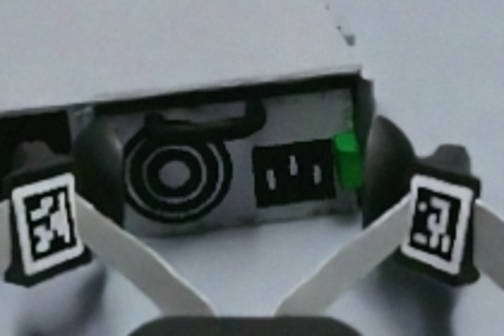

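execute_actions(actions=[], cameras=["r1_wrist_camera","r1_head_camera"])

Scene clock: 294.70 s.
r1.base_odometry: x=-0.346 y=+0.808 heading=+2.470 (m, m, rad; r1's odometry frame)
r1.turned_by_wheels: +0.000 (rad since the last result)
r1.turned_by_imu: +0.000 (rad since the last result)
r1.base_tilt: forward=+0.0 right=-0.4 (deg)
r1.lidar_m: 0.39 0.39 1.68 1.64 1.87 1.65 1.57 1.65 2.27 2.47 0.56 0.40
r1.base_status: not commanded
r1.joint_positions: lift_m=+0.688 arm_m=+0.238 wrist_yaw_rad=-0.035 wrist_pitch_rad=+0.222 wrist_roll_rad=+0.120 gripper_m=+0.056
r1.joint_status: all done
r1.motor_effort: lift_m=+17(16) arm_m=+9(6) wrist_yaw_rad=-1(0) wrist_pitch_rad=-8(9) wrist_roll_rad=-3(1) gripper_m=-3(2) wheel_0=+0(1) wheel_1=-2(2) wheel_2=+0(0) (%)
r1.hand_pose: x=+0.6875 y=-0.0972 z=+0.8028 quat_wxyz=(+0.992, +0.062, +0.110, -0.024) (m; r1's base frame)
r1.wrist_depth_mm: - - - - - - - / - - - - - - - / - - - - - - 691 / - - 340 347 445 415 399 / - 298 255 262 300 290 281 / 262 255 198 231 202 223 217 / 208 200 206 - 191 179 181
r2.base_odometry: x=+0.797 y=-1.247 heading=-2.454 (m, m, rad; r2's odometry frame)
r2.turned_by_wheels: +0.000 (rad since the last result)
r2.turned_by_imu: +0.000 (rad since the last result)
r2.base_tilt: forward=+0.2 right=-0.2 (deg)
r2.lidar_m: 0.78 0.83 1.48 2.42 2.52 0.70 0.66 0.68 2.37 2.28 1.46 0.84
r2.base_status: not commanded
r2.joint_positions: lift_m=+1.100 arm_m=+0.002 wrist_yaw_rad=+0.000 wrist_pitch_rad=+1.101 wrist_roll_rad=+0.012 gripper_m=+0.110
r2.joint_status: not commanded
r2.motor_effort: lift_m=+23(23) arm_m=-1(1) wrist_yaw_rad=+0(0) wrist_pitch_rad=-3(2) wrist_roll_rad=-1(1) gripper_m=-2(1) wheel_0=+3(3) wheel_1=+3(3) wheel_2=-2(2) (%)
r2.hand_pose: x=+0.3032 y=-0.0874 z=+1.0208 quat_wxyz=(+0.852, +0.005, +0.523, -0.003) (m; r2's base frame)
r2.wrist_depth_mm: 891 891 891 917 931 946 946 / 1042 1042 1078 1078 1098 1118 1118 / 1281 1308 1308 1336 1336 1336 1397 / 1397 1464 1397 1430 1430 1430 1430 / 1308 1336 1336 1308 1308 1308 1336 / 1229 1182 213 1205 206 1229 1229 / 1160 1118 1138 124 1160 1138 1160
pictures: r1_head_camera, r1_wrist_camera
camera_calibration (this result's frames):
r1_wrist_camera: T_world_to_cam=[[-0.0932395, -0.989851, -0.107245, 0.0460018], [-0.254345, 0.12782, -0.95863, 1.00279], [0.962608, -0.0621049, -0.263682, -0.227766], [0, 0, 0, 1]] pos_world=[0.478595, -0.0967878, 0.906183]
Images, in order (width x height): r1_head_camera 420x560, r1_wrist_camera 616x392.

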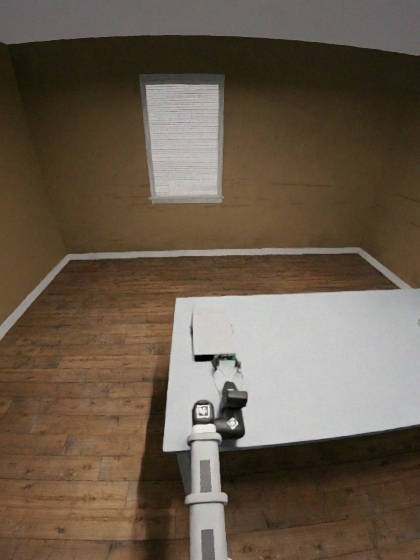

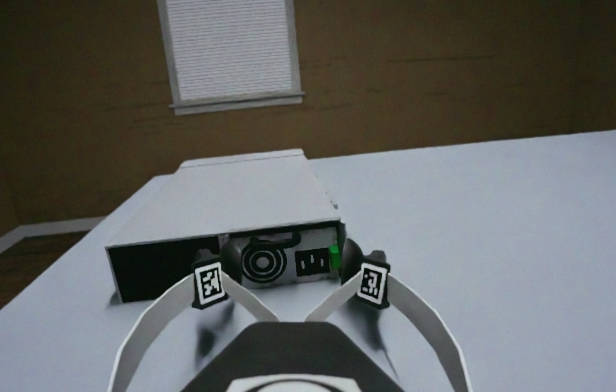

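execute_actions(actions=[{"r1":{"base":{"strafe_m":-0.002},"joints":{"arm_m":0.2555},"pace":"slow"}}], cameras=[])

execute_actions(actions=[{"r1":{"base":{"strafe_m":0.002},"joints":{"arm_m":0.257,"gripper_m":0.046},"pace":"slow"}}], cameras=[])

execute_actions(actions=[{"r1":{"joints":{"arm_m":0.258,"gripper_m":0.032,"wrist_yaw_rad":-0.02},"pace":"slow"}}], cameras=["r1_wrist_camera"])

Scene clock: 295.97 s.
r1.base_odometry: x=-0.344 y=+0.810 heading=+2.470 (m, m, rad; r1's odometry frame)
r1.turned_by_wheels: +0.000 (rad since the last result)
r1.turned_by_imu: +0.000 (rad since the last result)
r1.base_tilt: forward=-0.1 right=-0.4 (deg)
r1.lidar_m: 0.38 0.38 1.68 1.64 1.87 1.67 1.59 1.66 2.27 2.44 0.57 0.40
r1.base_status: done
r1.joint_positions: lift_m=+0.688 arm_m=+0.253 wrist_yaw_rad=-0.036 wrist_pitch_rad=+0.223 wrist_roll_rad=+0.120 gripper_m=+0.056
r1.joint_status: all done
r1.motor_effort: lift_m=+17(17) arm_m=+12(12) wrist_yaw_rad=+0(1) wrist_pitch_rad=-8(9) wrist_roll_rad=-1(3) gripper_m=-2(4) wheel_0=+1(2) wheel_1=+0(2) wheel_2=+0(0) (%)
r1.hand_pose: x=+0.7024 y=-0.0974 z=+0.8027 quat_wxyz=(+0.992, +0.062, +0.110, -0.024) (m; r1's base frame)
r1.wrist_depth_mm: - - - - - - - / - - - - - - - / - - - - - - 683 / - 597 340 351 442 415 397 / - 272 245 245 298 289 277 / 263 242 224 229 201 223 216 / 207 198 205 - 191 178 181
r2.base_odometry: x=+0.797 y=-1.247 heading=-2.454 (m, m, rad; r2's odometry frame)
r2.turned_by_wheels: +0.000 (rad since the last result)
r2.turned_by_imu: +0.000 (rad since the last result)
r2.base_tilt: forward=+0.1 right=-0.2 (deg)
r2.lidar_m: 0.78 0.83 1.48 2.43 2.54 0.71 0.66 0.71 2.37 2.27 1.46 0.84
r2.base_status: not commanded
r2.joint_positions: lift_m=+1.100 arm_m=+0.002 wrist_yaw_rad=+0.000 wrist_pitch_rad=+1.101 wrist_roll_rad=+0.012 gripper_m=+0.110
r2.joint_status: not commanded
r2.motor_effort: lift_m=+23(23) arm_m=-1(1) wrist_yaw_rad=+0(0) wrist_pitch_rad=-2(2) wrist_roll_rad=-2(2) gripper_m=-1(1) wheel_0=+3(3) wheel_1=+3(3) wheel_2=-2(2) (%)
r2.hand_pose: x=+0.3032 y=-0.0874 z=+1.0208 quat_wxyz=(+0.852, +0.005, +0.523, -0.003) (m; r2's base frame)
r2.wrist_depth_mm: 904 904 917 904 931 931 946 / 1042 1042 1078 1098 1098 1118 1118 / 1281 1281 1281 1336 1366 1397 1366 / 1430 1430 1430 1430 1430 1397 1464 / 1308 1308 1336 1336 1308 1336 1336 / 1255 1205 214 1229 206 1229 1205 / 1138 1138 1138 124 1138 1138 1138
pictures: none
No camera images: the call's "cameras" was empty. Leave "cameras" out to get every camera's image.

Scene clock: 296.80 s.
r1.base_odometry: x=-0.346 y=+0.808 heading=+2.470 (m, m, rad; r1's odometry frame)
r1.turned_by_wheels: +0.000 (rad since the last result)
r1.turned_by_imu: +0.000 (rad since the last result)
r1.base_tilt: forward=-0.1 right=-0.4 (deg)
r1.lidar_m: 0.38 0.40 1.68 1.65 1.86 1.66 1.58 1.61 2.27 2.45 0.57 0.39
r1.base_status: done
r1.joint_positions: lift_m=+0.688 arm_m=+0.255 wrist_yaw_rad=-0.038 wrist_pitch_rad=+0.224 wrist_roll_rad=+0.120 gripper_m=+0.046
r1.joint_status: all done
r1.motor_effort: lift_m=+17(17) arm_m=+12(13) wrist_yaw_rad=+7(9) wrist_pitch_rad=-11(12) wrist_roll_rad=+0(1) gripper_m=-4(5) wheel_0=+2(4) wheel_1=+0(3) wheel_2=-2(2) (%)
r1.hand_pose: x=+0.7036 y=-0.0980 z=+0.8025 quat_wxyz=(+0.992, +0.062, +0.110, -0.025) (m; r1's base frame)
r1.wrist_depth_mm: - - - - - - - / - - - - - - - / - - - - - - 691 / - 597 336 351 439 418 397 / - 271 243 244 301 290 278 / 262 242 195 229 200 220 215 / 206 195 205 - 190 177 180
r2.base_odometry: x=+0.797 y=-1.247 heading=-2.454 (m, m, rad; r2's odometry frame)
r2.turned_by_wheels: +0.000 (rad since the last result)
r2.turned_by_imu: +0.000 (rad since the last result)
r2.base_tilt: forward=+0.1 right=-0.2 (deg)
r2.lidar_m: 0.80 0.84 1.47 2.43 2.54 0.71 0.66 0.71 2.40 2.25 1.49 0.83
r2.base_status: not commanded
r2.joint_positions: lift_m=+1.100 arm_m=+0.002 wrist_yaw_rad=+0.000 wrist_pitch_rad=+1.101 wrist_roll_rad=+0.012 gripper_m=+0.110
r2.joint_status: not commanded
r2.motor_effort: lift_m=+23(23) arm_m=-1(0) wrist_yaw_rad=+0(0) wrist_pitch_rad=-3(3) wrist_roll_rad=-3(1) gripper_m=-1(1) wheel_0=+3(3) wheel_1=+3(3) wheel_2=-2(2) (%)
r2.hand_pose: x=+0.3032 y=-0.0874 z=+1.0208 quat_wxyz=(+0.852, +0.005, +0.523, -0.003) (m; r2's base frame)
r2.wrist_depth_mm: 891 904 904 904 917 946 931 / 1060 1060 1060 1098 1118 1098 1118 / 1281 1308 1336 1308 1336 1366 1366 / 1397 1430 1430 1430 1397 1430 1430 / 1308 1308 1336 1308 1308 1336 1336 / 1229 1182 215 1229 205 1229 1229 / 1138 1138 1160 124 1138 1138 1138
pictures: none
No camera images: the call's "cameras" was empty. Leave "cameras" out to get every camera's image.

Scene clock: 297.77 s.
r1.base_odometry: x=-0.346 y=+0.808 heading=+2.469 (m, m, rad; r1's odometry frame)
r1.turned_by_wheels: +0.000 (rad since the last result)
r1.turned_by_imu: +0.000 (rad since the last result)
r1.base_tilt: forward=+0.0 right=-0.4 (deg)
r1.lidar_m: 0.35 0.41 1.70 1.61 1.87 1.69 1.58 1.66 2.26 2.47 0.55 0.40
r1.base_status: not commanded
r1.joint_positions: lift_m=+0.688 arm_m=+0.256 wrist_yaw_rad=-0.024 wrist_pitch_rad=+0.224 wrist_roll_rad=+0.120 gripper_m=+0.032
r1.joint_status: all done
r1.motor_effort: lift_m=+17(17) arm_m=+11(16) wrist_yaw_rad=+10(18) wrist_pitch_rad=-14(14) wrist_roll_rad=-1(1) gripper_m=-6(8) wheel_0=+0(2) wheel_1=+0(0) wheel_2=-4(4) (%)
r1.hand_pose: x=+0.7060 y=-0.0940 z=+0.8023 quat_wxyz=(+0.992, +0.061, +0.111, -0.018) (m; r1's base frame)
r1.wrist_depth_mm: - - - - - - - / - - - - - - - / - - - - - - 676 / - - 330 338 436 410 392 / - 277 242 243 300 287 274 / 259 242 195 227 195 221 214 / 205 198 204 - 190 177 179
r2.base_odometry: x=+0.797 y=-1.247 heading=-2.454 (m, m, rad; r2's odometry frame)
r2.turned_by_wheels: +0.000 (rad since the last result)
r2.turned_by_imu: +0.000 (rad since the last result)
r2.base_tilt: forward=+0.2 right=-0.2 (deg)
r2.lidar_m: 0.80 0.84 1.49 2.42 2.56 0.71 0.65 0.72 2.37 2.28 1.46 0.82
r2.base_status: not commanded
r2.joint_positions: lift_m=+1.100 arm_m=+0.002 wrist_yaw_rad=+0.000 wrist_pitch_rad=+1.101 wrist_roll_rad=+0.012 gripper_m=+0.110
r2.joint_status: not commanded
r2.motor_effort: lift_m=+23(23) arm_m=+0(0) wrist_yaw_rad=+0(0) wrist_pitch_rad=-2(2) wrist_roll_rad=-1(4) gripper_m=-1(2) wheel_0=+3(3) wheel_1=+3(3) wheel_2=-2(2) (%)
r2.hand_pose: x=+0.3032 y=-0.0874 z=+1.0208 quat_wxyz=(+0.852, +0.005, +0.523, -0.003) (m; r2's base frame)
r2.wrist_depth_mm: 891 904 891 917 931 931 946 / 1042 1078 1078 1078 1098 1118 1118 / 1308 1281 1281 1336 1336 1366 1397 / 1430 1430 1430 1430 1430 1397 1430 / 1308 1308 1308 1308 1336 1308 1336 / 1205 1205 214 1229 205 1205 1229 / 1160 1118 1160 124 1138 1138 1160
pictures: r1_wrist_camera
camera_calibration (this result's frames):
r1_wrist_camera: T_world_to_cam=[[-0.0819788, -0.990907, -0.106691, 0.0423472], [-0.257676, 0.124485, -0.958179, 1.00825], [0.962747, -0.0510586, -0.265538, -0.243118], [0, 0, 0, 1]] pos_world=[0.497335, -0.0959634, 0.906046]
Images, in order (width x height): r1_wrist_camera 616x392.

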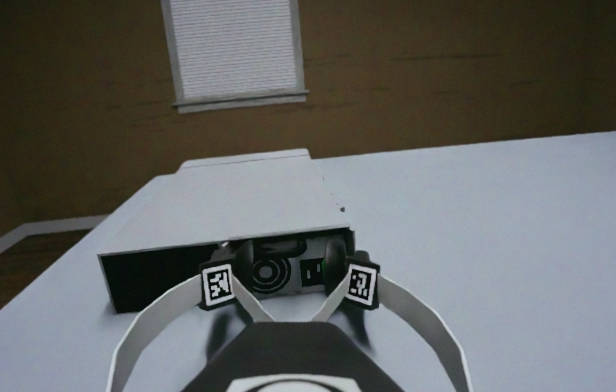

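execute_actions(actions=[{"r1":{"joints":{"arm_m":0.2615,"gripper_m":0.032,"lift_m":0.687},"pace":"slow"}}], cameras=[])

execute_actions(actions=[{"r1":{"joints":{"gripper_m":0.018},"pace":"slow"}}], cameras=[])

execute_actions(actions=[{"r1":{"joints":{"arm_m":0.264,"gripper_m":0.004,"lift_m":0.6855},"pace":"slow"}}], cameras=["r1_wrist_camera"])

Scene clock: 298.57 s.
r1.base_odometry: x=-0.346 y=+0.808 heading=+2.469 (m, m, rad; r1's odometry frame)
r1.turned_by_wheels: +0.000 (rad since the last result)
r1.turned_by_imu: +0.000 (rad since the last result)
r1.base_tilt: forward=-0.1 right=-0.3 (deg)
r1.lidar_m: 0.38 0.39 1.65 1.63 1.87 1.67 1.60 1.67 2.29 2.46 0.57 0.41
r1.base_status: not commanded
r1.joint_positions: lift_m=+0.687 arm_m=+0.259 wrist_yaw_rad=-0.026 wrist_pitch_rad=+0.224 wrist_roll_rad=+0.120 gripper_m=+0.032
r1.joint_status: all done
r1.on_its_own: wrist_yaw_rad is at rest, and its effort (+15) is outside its rest range (-13 to +13)
r1.motor_effort: lift_m=+16(17) arm_m=+15(15) wrist_yaw_rad=+15(18) wrist_pitch_rad=-13(13) wrist_roll_rad=-1(1) gripper_m=-6(7) wheel_0=+1(1) wheel_1=+0(0) wheel_2=-4(5) (%)
r1.hand_pose: x=+0.7085 y=-0.0948 z=+0.8013 quat_wxyz=(+0.992, +0.061, +0.111, -0.020) (m; r1's base frame)
r1.wrist_depth_mm: - - - - - - - / - - - - - - - / - - - - - - 661 / - - 330 338 430 410 394 / - 270 237 240 298 286 276 / 258 236 191 227 195 220 213 / 204 196 203 - 189 175 179
r2.base_odometry: x=+0.797 y=-1.247 heading=-2.454 (m, m, rad; r2's odometry frame)
r2.turned_by_wheels: +0.000 (rad since the last result)
r2.turned_by_imu: +0.000 (rad since the last result)
r2.base_tilt: forward=+0.1 right=-0.2 (deg)
r2.lidar_m: 0.80 0.84 1.49 2.43 2.54 0.72 0.64 0.72 2.36 2.28 1.49 0.85
r2.base_status: not commanded
r2.joint_positions: lift_m=+1.100 arm_m=+0.002 wrist_yaw_rad=+0.000 wrist_pitch_rad=+1.101 wrist_roll_rad=+0.012 gripper_m=+0.110
r2.joint_status: not commanded
r2.motor_effort: lift_m=+23(23) arm_m=+0(0) wrist_yaw_rad=+0(0) wrist_pitch_rad=-2(2) wrist_roll_rad=-1(2) gripper_m=-1(1) wheel_0=+3(3) wheel_1=+3(3) wheel_2=-2(2) (%)
r2.hand_pose: x=+0.3032 y=-0.0874 z=+1.0208 quat_wxyz=(+0.852, +0.005, +0.523, -0.003) (m; r2's base frame)
r2.wrist_depth_mm: 891 904 891 917 931 931 946 / 1060 1042 1060 1078 1098 1098 1118 / 1281 1308 1308 1336 1336 1366 1366 / 1464 1397 1430 1464 1430 1430 1430 / 1336 1308 1336 1308 1308 1336 1336 / 1229 1205 213 1229 205 1229 1229 / 1138 1118 1138 124 1138 1138 1160
pictures: none
No camera images: the call's "cameras" was empty. Leave "cameras" out to get every camera's image.

Scene clock: 299.53 s.
r1.base_odometry: x=-0.345 y=+0.808 heading=+2.469 (m, m, rad; r1's odometry frame)
r1.turned_by_wheels: +0.000 (rad since the last result)
r1.turned_by_imu: +0.000 (rad since the last result)
r1.base_tilt: forward=-0.1 right=-0.4 (deg)
r1.lidar_m: 0.35 0.42 1.69 1.62 1.88 1.67 1.59 1.66 2.31 2.45 0.57 0.40
r1.base_status: not commanded
r1.joint_positions: lift_m=+0.687 arm_m=+0.259 wrist_yaw_rad=-0.024 wrist_pitch_rad=+0.225 wrist_roll_rad=+0.120 gripper_m=+0.018
r1.joint_status: all done
r1.motor_effort: lift_m=+16(17) arm_m=+12(15) wrist_yaw_rad=+8(18) wrist_pitch_rad=-14(15) wrist_roll_rad=+0(1) gripper_m=-14(13) wheel_0=+1(1) wheel_1=+0(0) wheel_2=-5(5) (%)
r1.hand_pose: x=+0.7093 y=-0.0940 z=+0.8012 quat_wxyz=(+0.992, +0.061, +0.111, -0.018) (m; r1's base frame)
r1.wrist_depth_mm: - - - - - - - / - - - - - - - / - - - - - - 661 / - - 329 314 436 407 389 / - 273 236 238 297 283 276 / 258 236 190 227 187 219 213 / 204 196 202 - 188 175 178
r2.base_odometry: x=+0.797 y=-1.247 heading=-2.454 (m, m, rad; r2's odometry frame)
r2.turned_by_wheels: +0.000 (rad since the last result)
r2.turned_by_imu: +0.000 (rad since the last result)
r2.base_tilt: forward=+0.1 right=-0.2 (deg)
r2.lidar_m: 0.79 0.84 1.48 2.42 2.51 0.70 0.64 0.71 2.37 2.27 1.51 0.84
r2.base_status: not commanded
r2.joint_positions: lift_m=+1.100 arm_m=+0.002 wrist_yaw_rad=+0.000 wrist_pitch_rad=+1.101 wrist_roll_rad=+0.012 gripper_m=+0.110
r2.joint_status: not commanded
r2.motor_effort: lift_m=+22(23) arm_m=+0(0) wrist_yaw_rad=+0(0) wrist_pitch_rad=-2(2) wrist_roll_rad=-2(4) gripper_m=-1(2) wheel_0=+3(3) wheel_1=+3(3) wheel_2=-2(2) (%)
r2.hand_pose: x=+0.3032 y=-0.0874 z=+1.0208 quat_wxyz=(+0.852, +0.005, +0.523, -0.003) (m; r2's base frame)
r2.wrist_depth_mm: 891 904 917 917 917 931 946 / 1042 1060 1078 1098 1098 1118 1138 / 1281 1308 1308 1308 1366 1366 1397 / 1430 1430 1430 1464 1430 1430 1430 / 1281 1308 1336 1336 1308 1308 1336 / 1229 1205 213 1205 205 1229 1255 / 1138 1118 1160 124 1138 1138 1160
pictures: none
No camera images: the call's "cameras" was empty. Leave "cameras" out to get every camera's image.

Scene clock: 300.50 s.
r1.base_odometry: x=-0.346 y=+0.808 heading=+2.469 (m, m, rad; r1's odometry frame)
r1.turned_by_wheels: +0.000 (rad since the last result)
r1.turned_by_imu: +0.000 (rad since the last result)
r1.base_tilt: forward=-0.1 right=-0.4 (deg)
r1.lidar_m: 0.37 0.38 1.68 1.64 1.88 1.65 1.60 1.66 2.28 2.44 0.54 0.40
r1.base_status: not commanded
r1.joint_positions: lift_m=+0.686 arm_m=+0.262 wrist_yaw_rad=-0.023 wrist_pitch_rad=+0.224 wrist_roll_rad=+0.119 gripper_m=+0.004
r1.joint_status: all done
r1.motor_effort: lift_m=+17(16) arm_m=+11(15) wrist_yaw_rad=+8(12) wrist_pitch_rad=-13(13) wrist_roll_rad=+0(1) gripper_m=-21(22) wheel_0=+1(1) wheel_1=+0(1) wheel_2=-4(5) (%)
r1.hand_pose: x=+0.7121 y=-0.0940 z=+0.7998 quat_wxyz=(+0.992, +0.061, +0.111, -0.018) (m; r1's base frame)
r1.wrist_depth_mm: - - - - - - - / - - - - - - - / - - - - - - 668 / - 585 324 312 424 402 387 / - 259 234 236 294 283 274 / 255 224 211 230 186 215 211 / 202 195 200 - 187 173 177
r2.base_odometry: x=+0.797 y=-1.247 heading=-2.454 (m, m, rad; r2's odometry frame)
r2.turned_by_wheels: +0.000 (rad since the last result)
r2.turned_by_imu: +0.000 (rad since the last result)
r2.base_tilt: forward=+0.1 right=-0.2 (deg)
r2.lidar_m: 0.79 0.84 1.49 2.44 2.53 0.69 0.66 0.73 2.37 2.28 1.44 0.85
r2.base_status: not commanded
r2.joint_positions: lift_m=+1.100 arm_m=+0.002 wrist_yaw_rad=+0.000 wrist_pitch_rad=+1.101 wrist_roll_rad=+0.012 gripper_m=+0.110
r2.joint_status: not commanded
r2.motor_effort: lift_m=+23(23) arm_m=-1(1) wrist_yaw_rad=+0(0) wrist_pitch_rad=-2(2) wrist_roll_rad=-2(3) gripper_m=-1(0) wheel_0=+3(3) wheel_1=+3(3) wheel_2=-2(2) (%)
r2.hand_pose: x=+0.3032 y=-0.0874 z=+1.0208 quat_wxyz=(+0.852, +0.005, +0.523, -0.003) (m; r2's base frame)
r2.wrist_depth_mm: 878 891 904 904 931 946 946 / 1042 1060 1078 1078 1098 1118 1118 / 1281 1308 1281 1366 1336 1366 1397 / 1430 1397 1430 1430 1430 1430 1430 / 1308 1308 1336 1308 1308 1336 1308 / 1229 1205 214 1229 205 1229 1205 / 1138 1118 1160 124 1138 1138 1138
pictures: r1_wrist_camera
camera_calibration (this result's frames):
r1_wrist_camera: T_world_to_cam=[[-0.0816769, -0.990979, -0.106253, 0.0420674], [-0.257705, 0.123983, -0.958236, 1.00747], [0.962765, -0.0508837, -0.265507, -0.249654], [0, 0, 0, 1]] pos_world=[0.503424, -0.0959243, 0.903578]
Images, in order (width x height): r1_wrist_camera 616x392.

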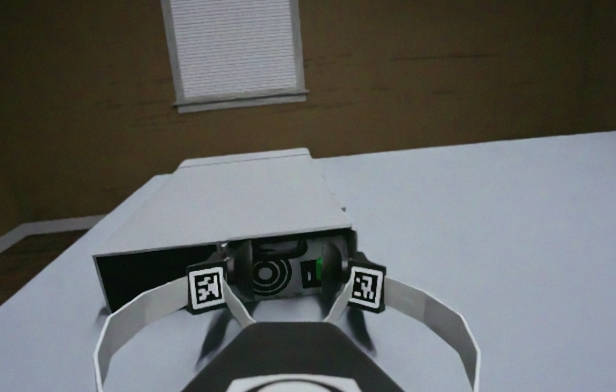

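execute_actions(actions=[{"r1":{"joints":{"arm_m":0.267,"gripper_m":-0.010,"lift_m":0.6845},"pace":"slow"}}], cameras=[])

execute_actions(actions=[{"r1":{"base":{"strafe_m":-0.002},"joints":{"arm_m":0.2705,"gripper_m":-0.024,"lift_m":0.6835},"pace":"slow"}}], cameras=[])

execute_actions(actions=[{"r1":{"joints":{"arm_m":0.2735,"gripper_m":-0.038,"lift_m":0.6825},"pace":"slow"}}], cameras=["r1_wrist_camera"])

Scene clock: 301.57 s.
r1.base_odometry: x=-0.346 y=+0.808 heading=+2.469 (m, m, rad; r1's odometry frame)
r1.turned_by_wheels: +0.000 (rad since the last result)
r1.turned_by_imu: +0.000 (rad since the last result)
r1.base_tilt: forward=+0.0 right=-0.4 (deg)
r1.lidar_m: 0.37 0.41 1.70 1.63 1.87 1.64 1.59 1.65 2.29 2.45 0.55 0.39
r1.base_status: not commanded
r1.joint_positions: lift_m=+0.685 arm_m=+0.265 wrist_yaw_rad=-0.024 wrist_pitch_rad=+0.224 wrist_roll_rad=+0.119 gripper_m=-0.009
r1.joint_status: all done
r1.motor_effort: lift_m=+17(17) arm_m=+10(13) wrist_yaw_rad=+8(14) wrist_pitch_rad=-14(14) wrist_roll_rad=+0(0) gripper_m=-25(27) wheel_0=+1(1) wheel_1=+0(0) wheel_2=-4(4) (%)
r1.hand_pose: x=+0.7152 y=-0.0940 z=+0.7989 quat_wxyz=(+0.992, +0.060, +0.111, -0.018) (m; r1's base frame)
r1.wrist_depth_mm: - - - - - - - / - - - - - - - / - - - - - - 668 / - 580 322 306 424 407 387 / - 255 229 232 291 282 272 / 254 169 204 225 189 213 209 / 201 194 198 - 186 173 176
r2.base_odometry: x=+0.797 y=-1.247 heading=-2.454 (m, m, rad; r2's odometry frame)
r2.turned_by_wheels: +0.000 (rad since the last result)
r2.turned_by_imu: +0.000 (rad since the last result)
r2.base_tilt: forward=+0.1 right=-0.3 (deg)
r2.lidar_m: 0.76 0.85 1.47 2.44 2.55 0.69 0.66 0.70 2.38 2.28 1.48 0.85
r2.base_status: not commanded
r2.joint_positions: lift_m=+1.100 arm_m=+0.002 wrist_yaw_rad=+0.000 wrist_pitch_rad=+1.101 wrist_roll_rad=+0.012 gripper_m=+0.110
r2.joint_status: not commanded
r2.motor_effort: lift_m=+22(23) arm_m=+0(0) wrist_yaw_rad=+0(0) wrist_pitch_rad=-2(2) wrist_roll_rad=-2(0) gripper_m=-1(1) wheel_0=+3(3) wheel_1=+3(3) wheel_2=-2(2) (%)
r2.hand_pose: x=+0.3032 y=-0.0874 z=+1.0208 quat_wxyz=(+0.852, +0.005, +0.523, -0.003) (m; r2's base frame)
r2.wrist_depth_mm: 891 904 904 917 917 917 946 / 1042 1060 1060 1078 1098 1118 1118 / 1281 1308 1281 1336 1336 1366 1366 / 1430 1430 1430 1430 1430 1397 1430 / 1308 1308 1336 1308 1308 1336 1308 / 1229 1205 214 1229 206 1255 1229 / 1118 1118 1160 124 1138 1118 1138
pictures: none
No camera images: the call's "cameras" was empty. Leave "cameras" out to get every camera's image.

Scene clock: 302.43 s.
r1.base_odometry: x=-0.344 y=+0.810 heading=+2.470 (m, m, rad; r1's odometry frame)
r1.turned_by_wheels: +0.000 (rad since the last result)
r1.turned_by_imu: +0.000 (rad since the last result)
r1.base_tilt: forward=+0.0 right=-0.4 (deg)
r1.lidar_m: 0.38 0.39 1.69 1.63 1.86 1.68 1.58 1.66 2.27 2.46 0.55 0.41
r1.base_status: done
r1.joint_positions: lift_m=+0.684 arm_m=+0.269 wrist_yaw_rad=-0.022 wrist_pitch_rad=+0.224 wrist_roll_rad=+0.119 gripper_m=-0.023
r1.joint_status: all done
r1.motor_effort: lift_m=+17(16) arm_m=+11(11) wrist_yaw_rad=+5(11) wrist_pitch_rad=-13(13) wrist_roll_rad=+1(3) gripper_m=-25(24) wheel_0=+4(4) wheel_1=+1(5) wheel_2=-4(3) (%)
r1.hand_pose: x=+0.7187 y=-0.0937 z=+0.7979 quat_wxyz=(+0.992, +0.060, +0.111, -0.018) (m; r1's base frame)
r1.wrist_depth_mm: - - - - - - - / - - - - - - - / - - - - - - 668 / - 574 319 304 427 404 384 / - 253 226 230 291 281 270 / 251 170 201 223 183 211 208 / 195 193 197 - 185 173 174
r2.base_odometry: x=+0.797 y=-1.247 heading=-2.454 (m, m, rad; r2's odometry frame)
r2.turned_by_wheels: +0.000 (rad since the last result)
r2.turned_by_imu: +0.000 (rad since the last result)
r2.base_tilt: forward=+0.1 right=-0.2 (deg)
r2.lidar_m: 0.80 0.84 1.49 2.43 2.55 0.68 0.66 0.66 2.40 2.27 1.43 0.84
r2.base_status: not commanded
r2.joint_positions: lift_m=+1.100 arm_m=+0.002 wrist_yaw_rad=+0.000 wrist_pitch_rad=+1.101 wrist_roll_rad=+0.012 gripper_m=+0.110
r2.joint_status: not commanded
r2.motor_effort: lift_m=+23(23) arm_m=+0(1) wrist_yaw_rad=+0(0) wrist_pitch_rad=-2(2) wrist_roll_rad=-2(3) gripper_m=-1(1) wheel_0=+3(3) wheel_1=+3(3) wheel_2=-2(2) (%)
r2.hand_pose: x=+0.3032 y=-0.0874 z=+1.0208 quat_wxyz=(+0.852, +0.005, +0.523, -0.003) (m; r2's base frame)
r2.wrist_depth_mm: 904 904 904 931 917 931 946 / 1060 1060 1078 1078 1098 1098 1138 / 1308 1281 1308 1308 1366 1366 1366 / 1397 1430 1430 1430 1430 1397 1430 / 1336 1308 1336 1308 1336 1308 1308 / 1255 1205 214 1205 206 1229 1229 / 1138 1138 1160 124 1138 1160 1138
pictures: none
No camera images: the call's "cameras" was empty. Leave "cameras" out to get every camera's image.

Scene clock: 303.30 s.
r1.base_odometry: x=-0.344 y=+0.810 heading=+2.470 (m, m, rad; r1's odometry frame)
r1.turned_by_wheels: +0.000 (rad since the last result)
r1.turned_by_imu: +0.000 (rad since the last result)
r1.base_tilt: forward=+0.0 right=-0.4 (deg)
r1.lidar_m: 0.36 0.39 1.70 1.63 1.89 1.69 1.59 1.64 2.27 2.46 0.53 0.38
r1.base_status: not commanded
r1.joint_positions: lift_m=+0.683 arm_m=+0.272 wrist_yaw_rad=-0.022 wrist_pitch_rad=+0.224 wrist_roll_rad=+0.119 gripper_m=-0.037
r1.joint_status: all done
r1.motor_effort: lift_m=+16(17) arm_m=+10(10) wrist_yaw_rad=+4(11) wrist_pitch_rad=-12(12) wrist_roll_rad=+2(2) gripper_m=-29(30) wheel_0=+3(4) wheel_1=+1(1) wheel_2=-3(4) (%)
r1.hand_pose: x=+0.7219 y=-0.0936 z=+0.7969 quat_wxyz=(+0.992, +0.060, +0.111, -0.017) (m; r1's base frame)
r1.wrist_depth_mm: - - - - - - - / - - - - - - - / - - - - - - 647 / - 569 315 300 424 397 377 / - 248 221 227 287 278 267 / 249 171 193 225 180 203 206 / 194 192 196 - 184 170 174
r2.base_odometry: x=+0.797 y=-1.247 heading=-2.454 (m, m, rad; r2's odometry frame)
r2.turned_by_wheels: +0.000 (rad since the last result)
r2.turned_by_imu: +0.000 (rad since the last result)
r2.base_tilt: forward=+0.1 right=-0.2 (deg)
r2.lidar_m: 0.79 0.84 1.50 2.44 2.54 0.70 0.65 0.72 2.37 2.28 1.45 0.84
r2.base_status: not commanded
r2.joint_positions: lift_m=+1.100 arm_m=+0.002 wrist_yaw_rad=+0.000 wrist_pitch_rad=+1.101 wrist_roll_rad=+0.012 gripper_m=+0.110
r2.joint_status: not commanded
r2.motor_effort: lift_m=+22(23) arm_m=+0(1) wrist_yaw_rad=+0(0) wrist_pitch_rad=-2(2) wrist_roll_rad=-4(2) gripper_m=-1(0) wheel_0=+3(3) wheel_1=+3(3) wheel_2=-2(2) (%)
r2.hand_pose: x=+0.3032 y=-0.0874 z=+1.0208 quat_wxyz=(+0.852, +0.005, +0.523, -0.003) (m; r2's base frame)
r2.wrist_depth_mm: 904 904 917 917 917 931 946 / 1060 1042 1060 1078 1078 1098 1138 / 1281 1281 1336 1336 1336 1397 1366 / 1430 1430 1430 1397 1430 1430 1430 / 1281 1336 1336 1308 1308 1336 1308 / 1229 1205 214 1229 205 1229 1229 / 1138 1138 1138 124 1138 1138 1160
pictures: r1_wrist_camera
camera_calibration (this result's frames):
r1_wrist_camera: T_world_to_cam=[[-0.0800543, -0.991175, -0.105654, 0.0412888], [-0.257439, 0.122957, -0.95844, 1.00706], [0.962973, -0.0495278, -0.26501, -0.260187], [0, 0, 0, 1]] pos_world=[0.513113, -0.0957867, 0.900612]
Images, in order (width x height): r1_wrist_camera 616x392.

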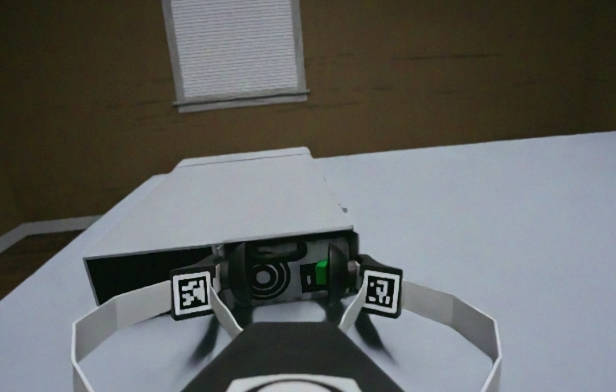

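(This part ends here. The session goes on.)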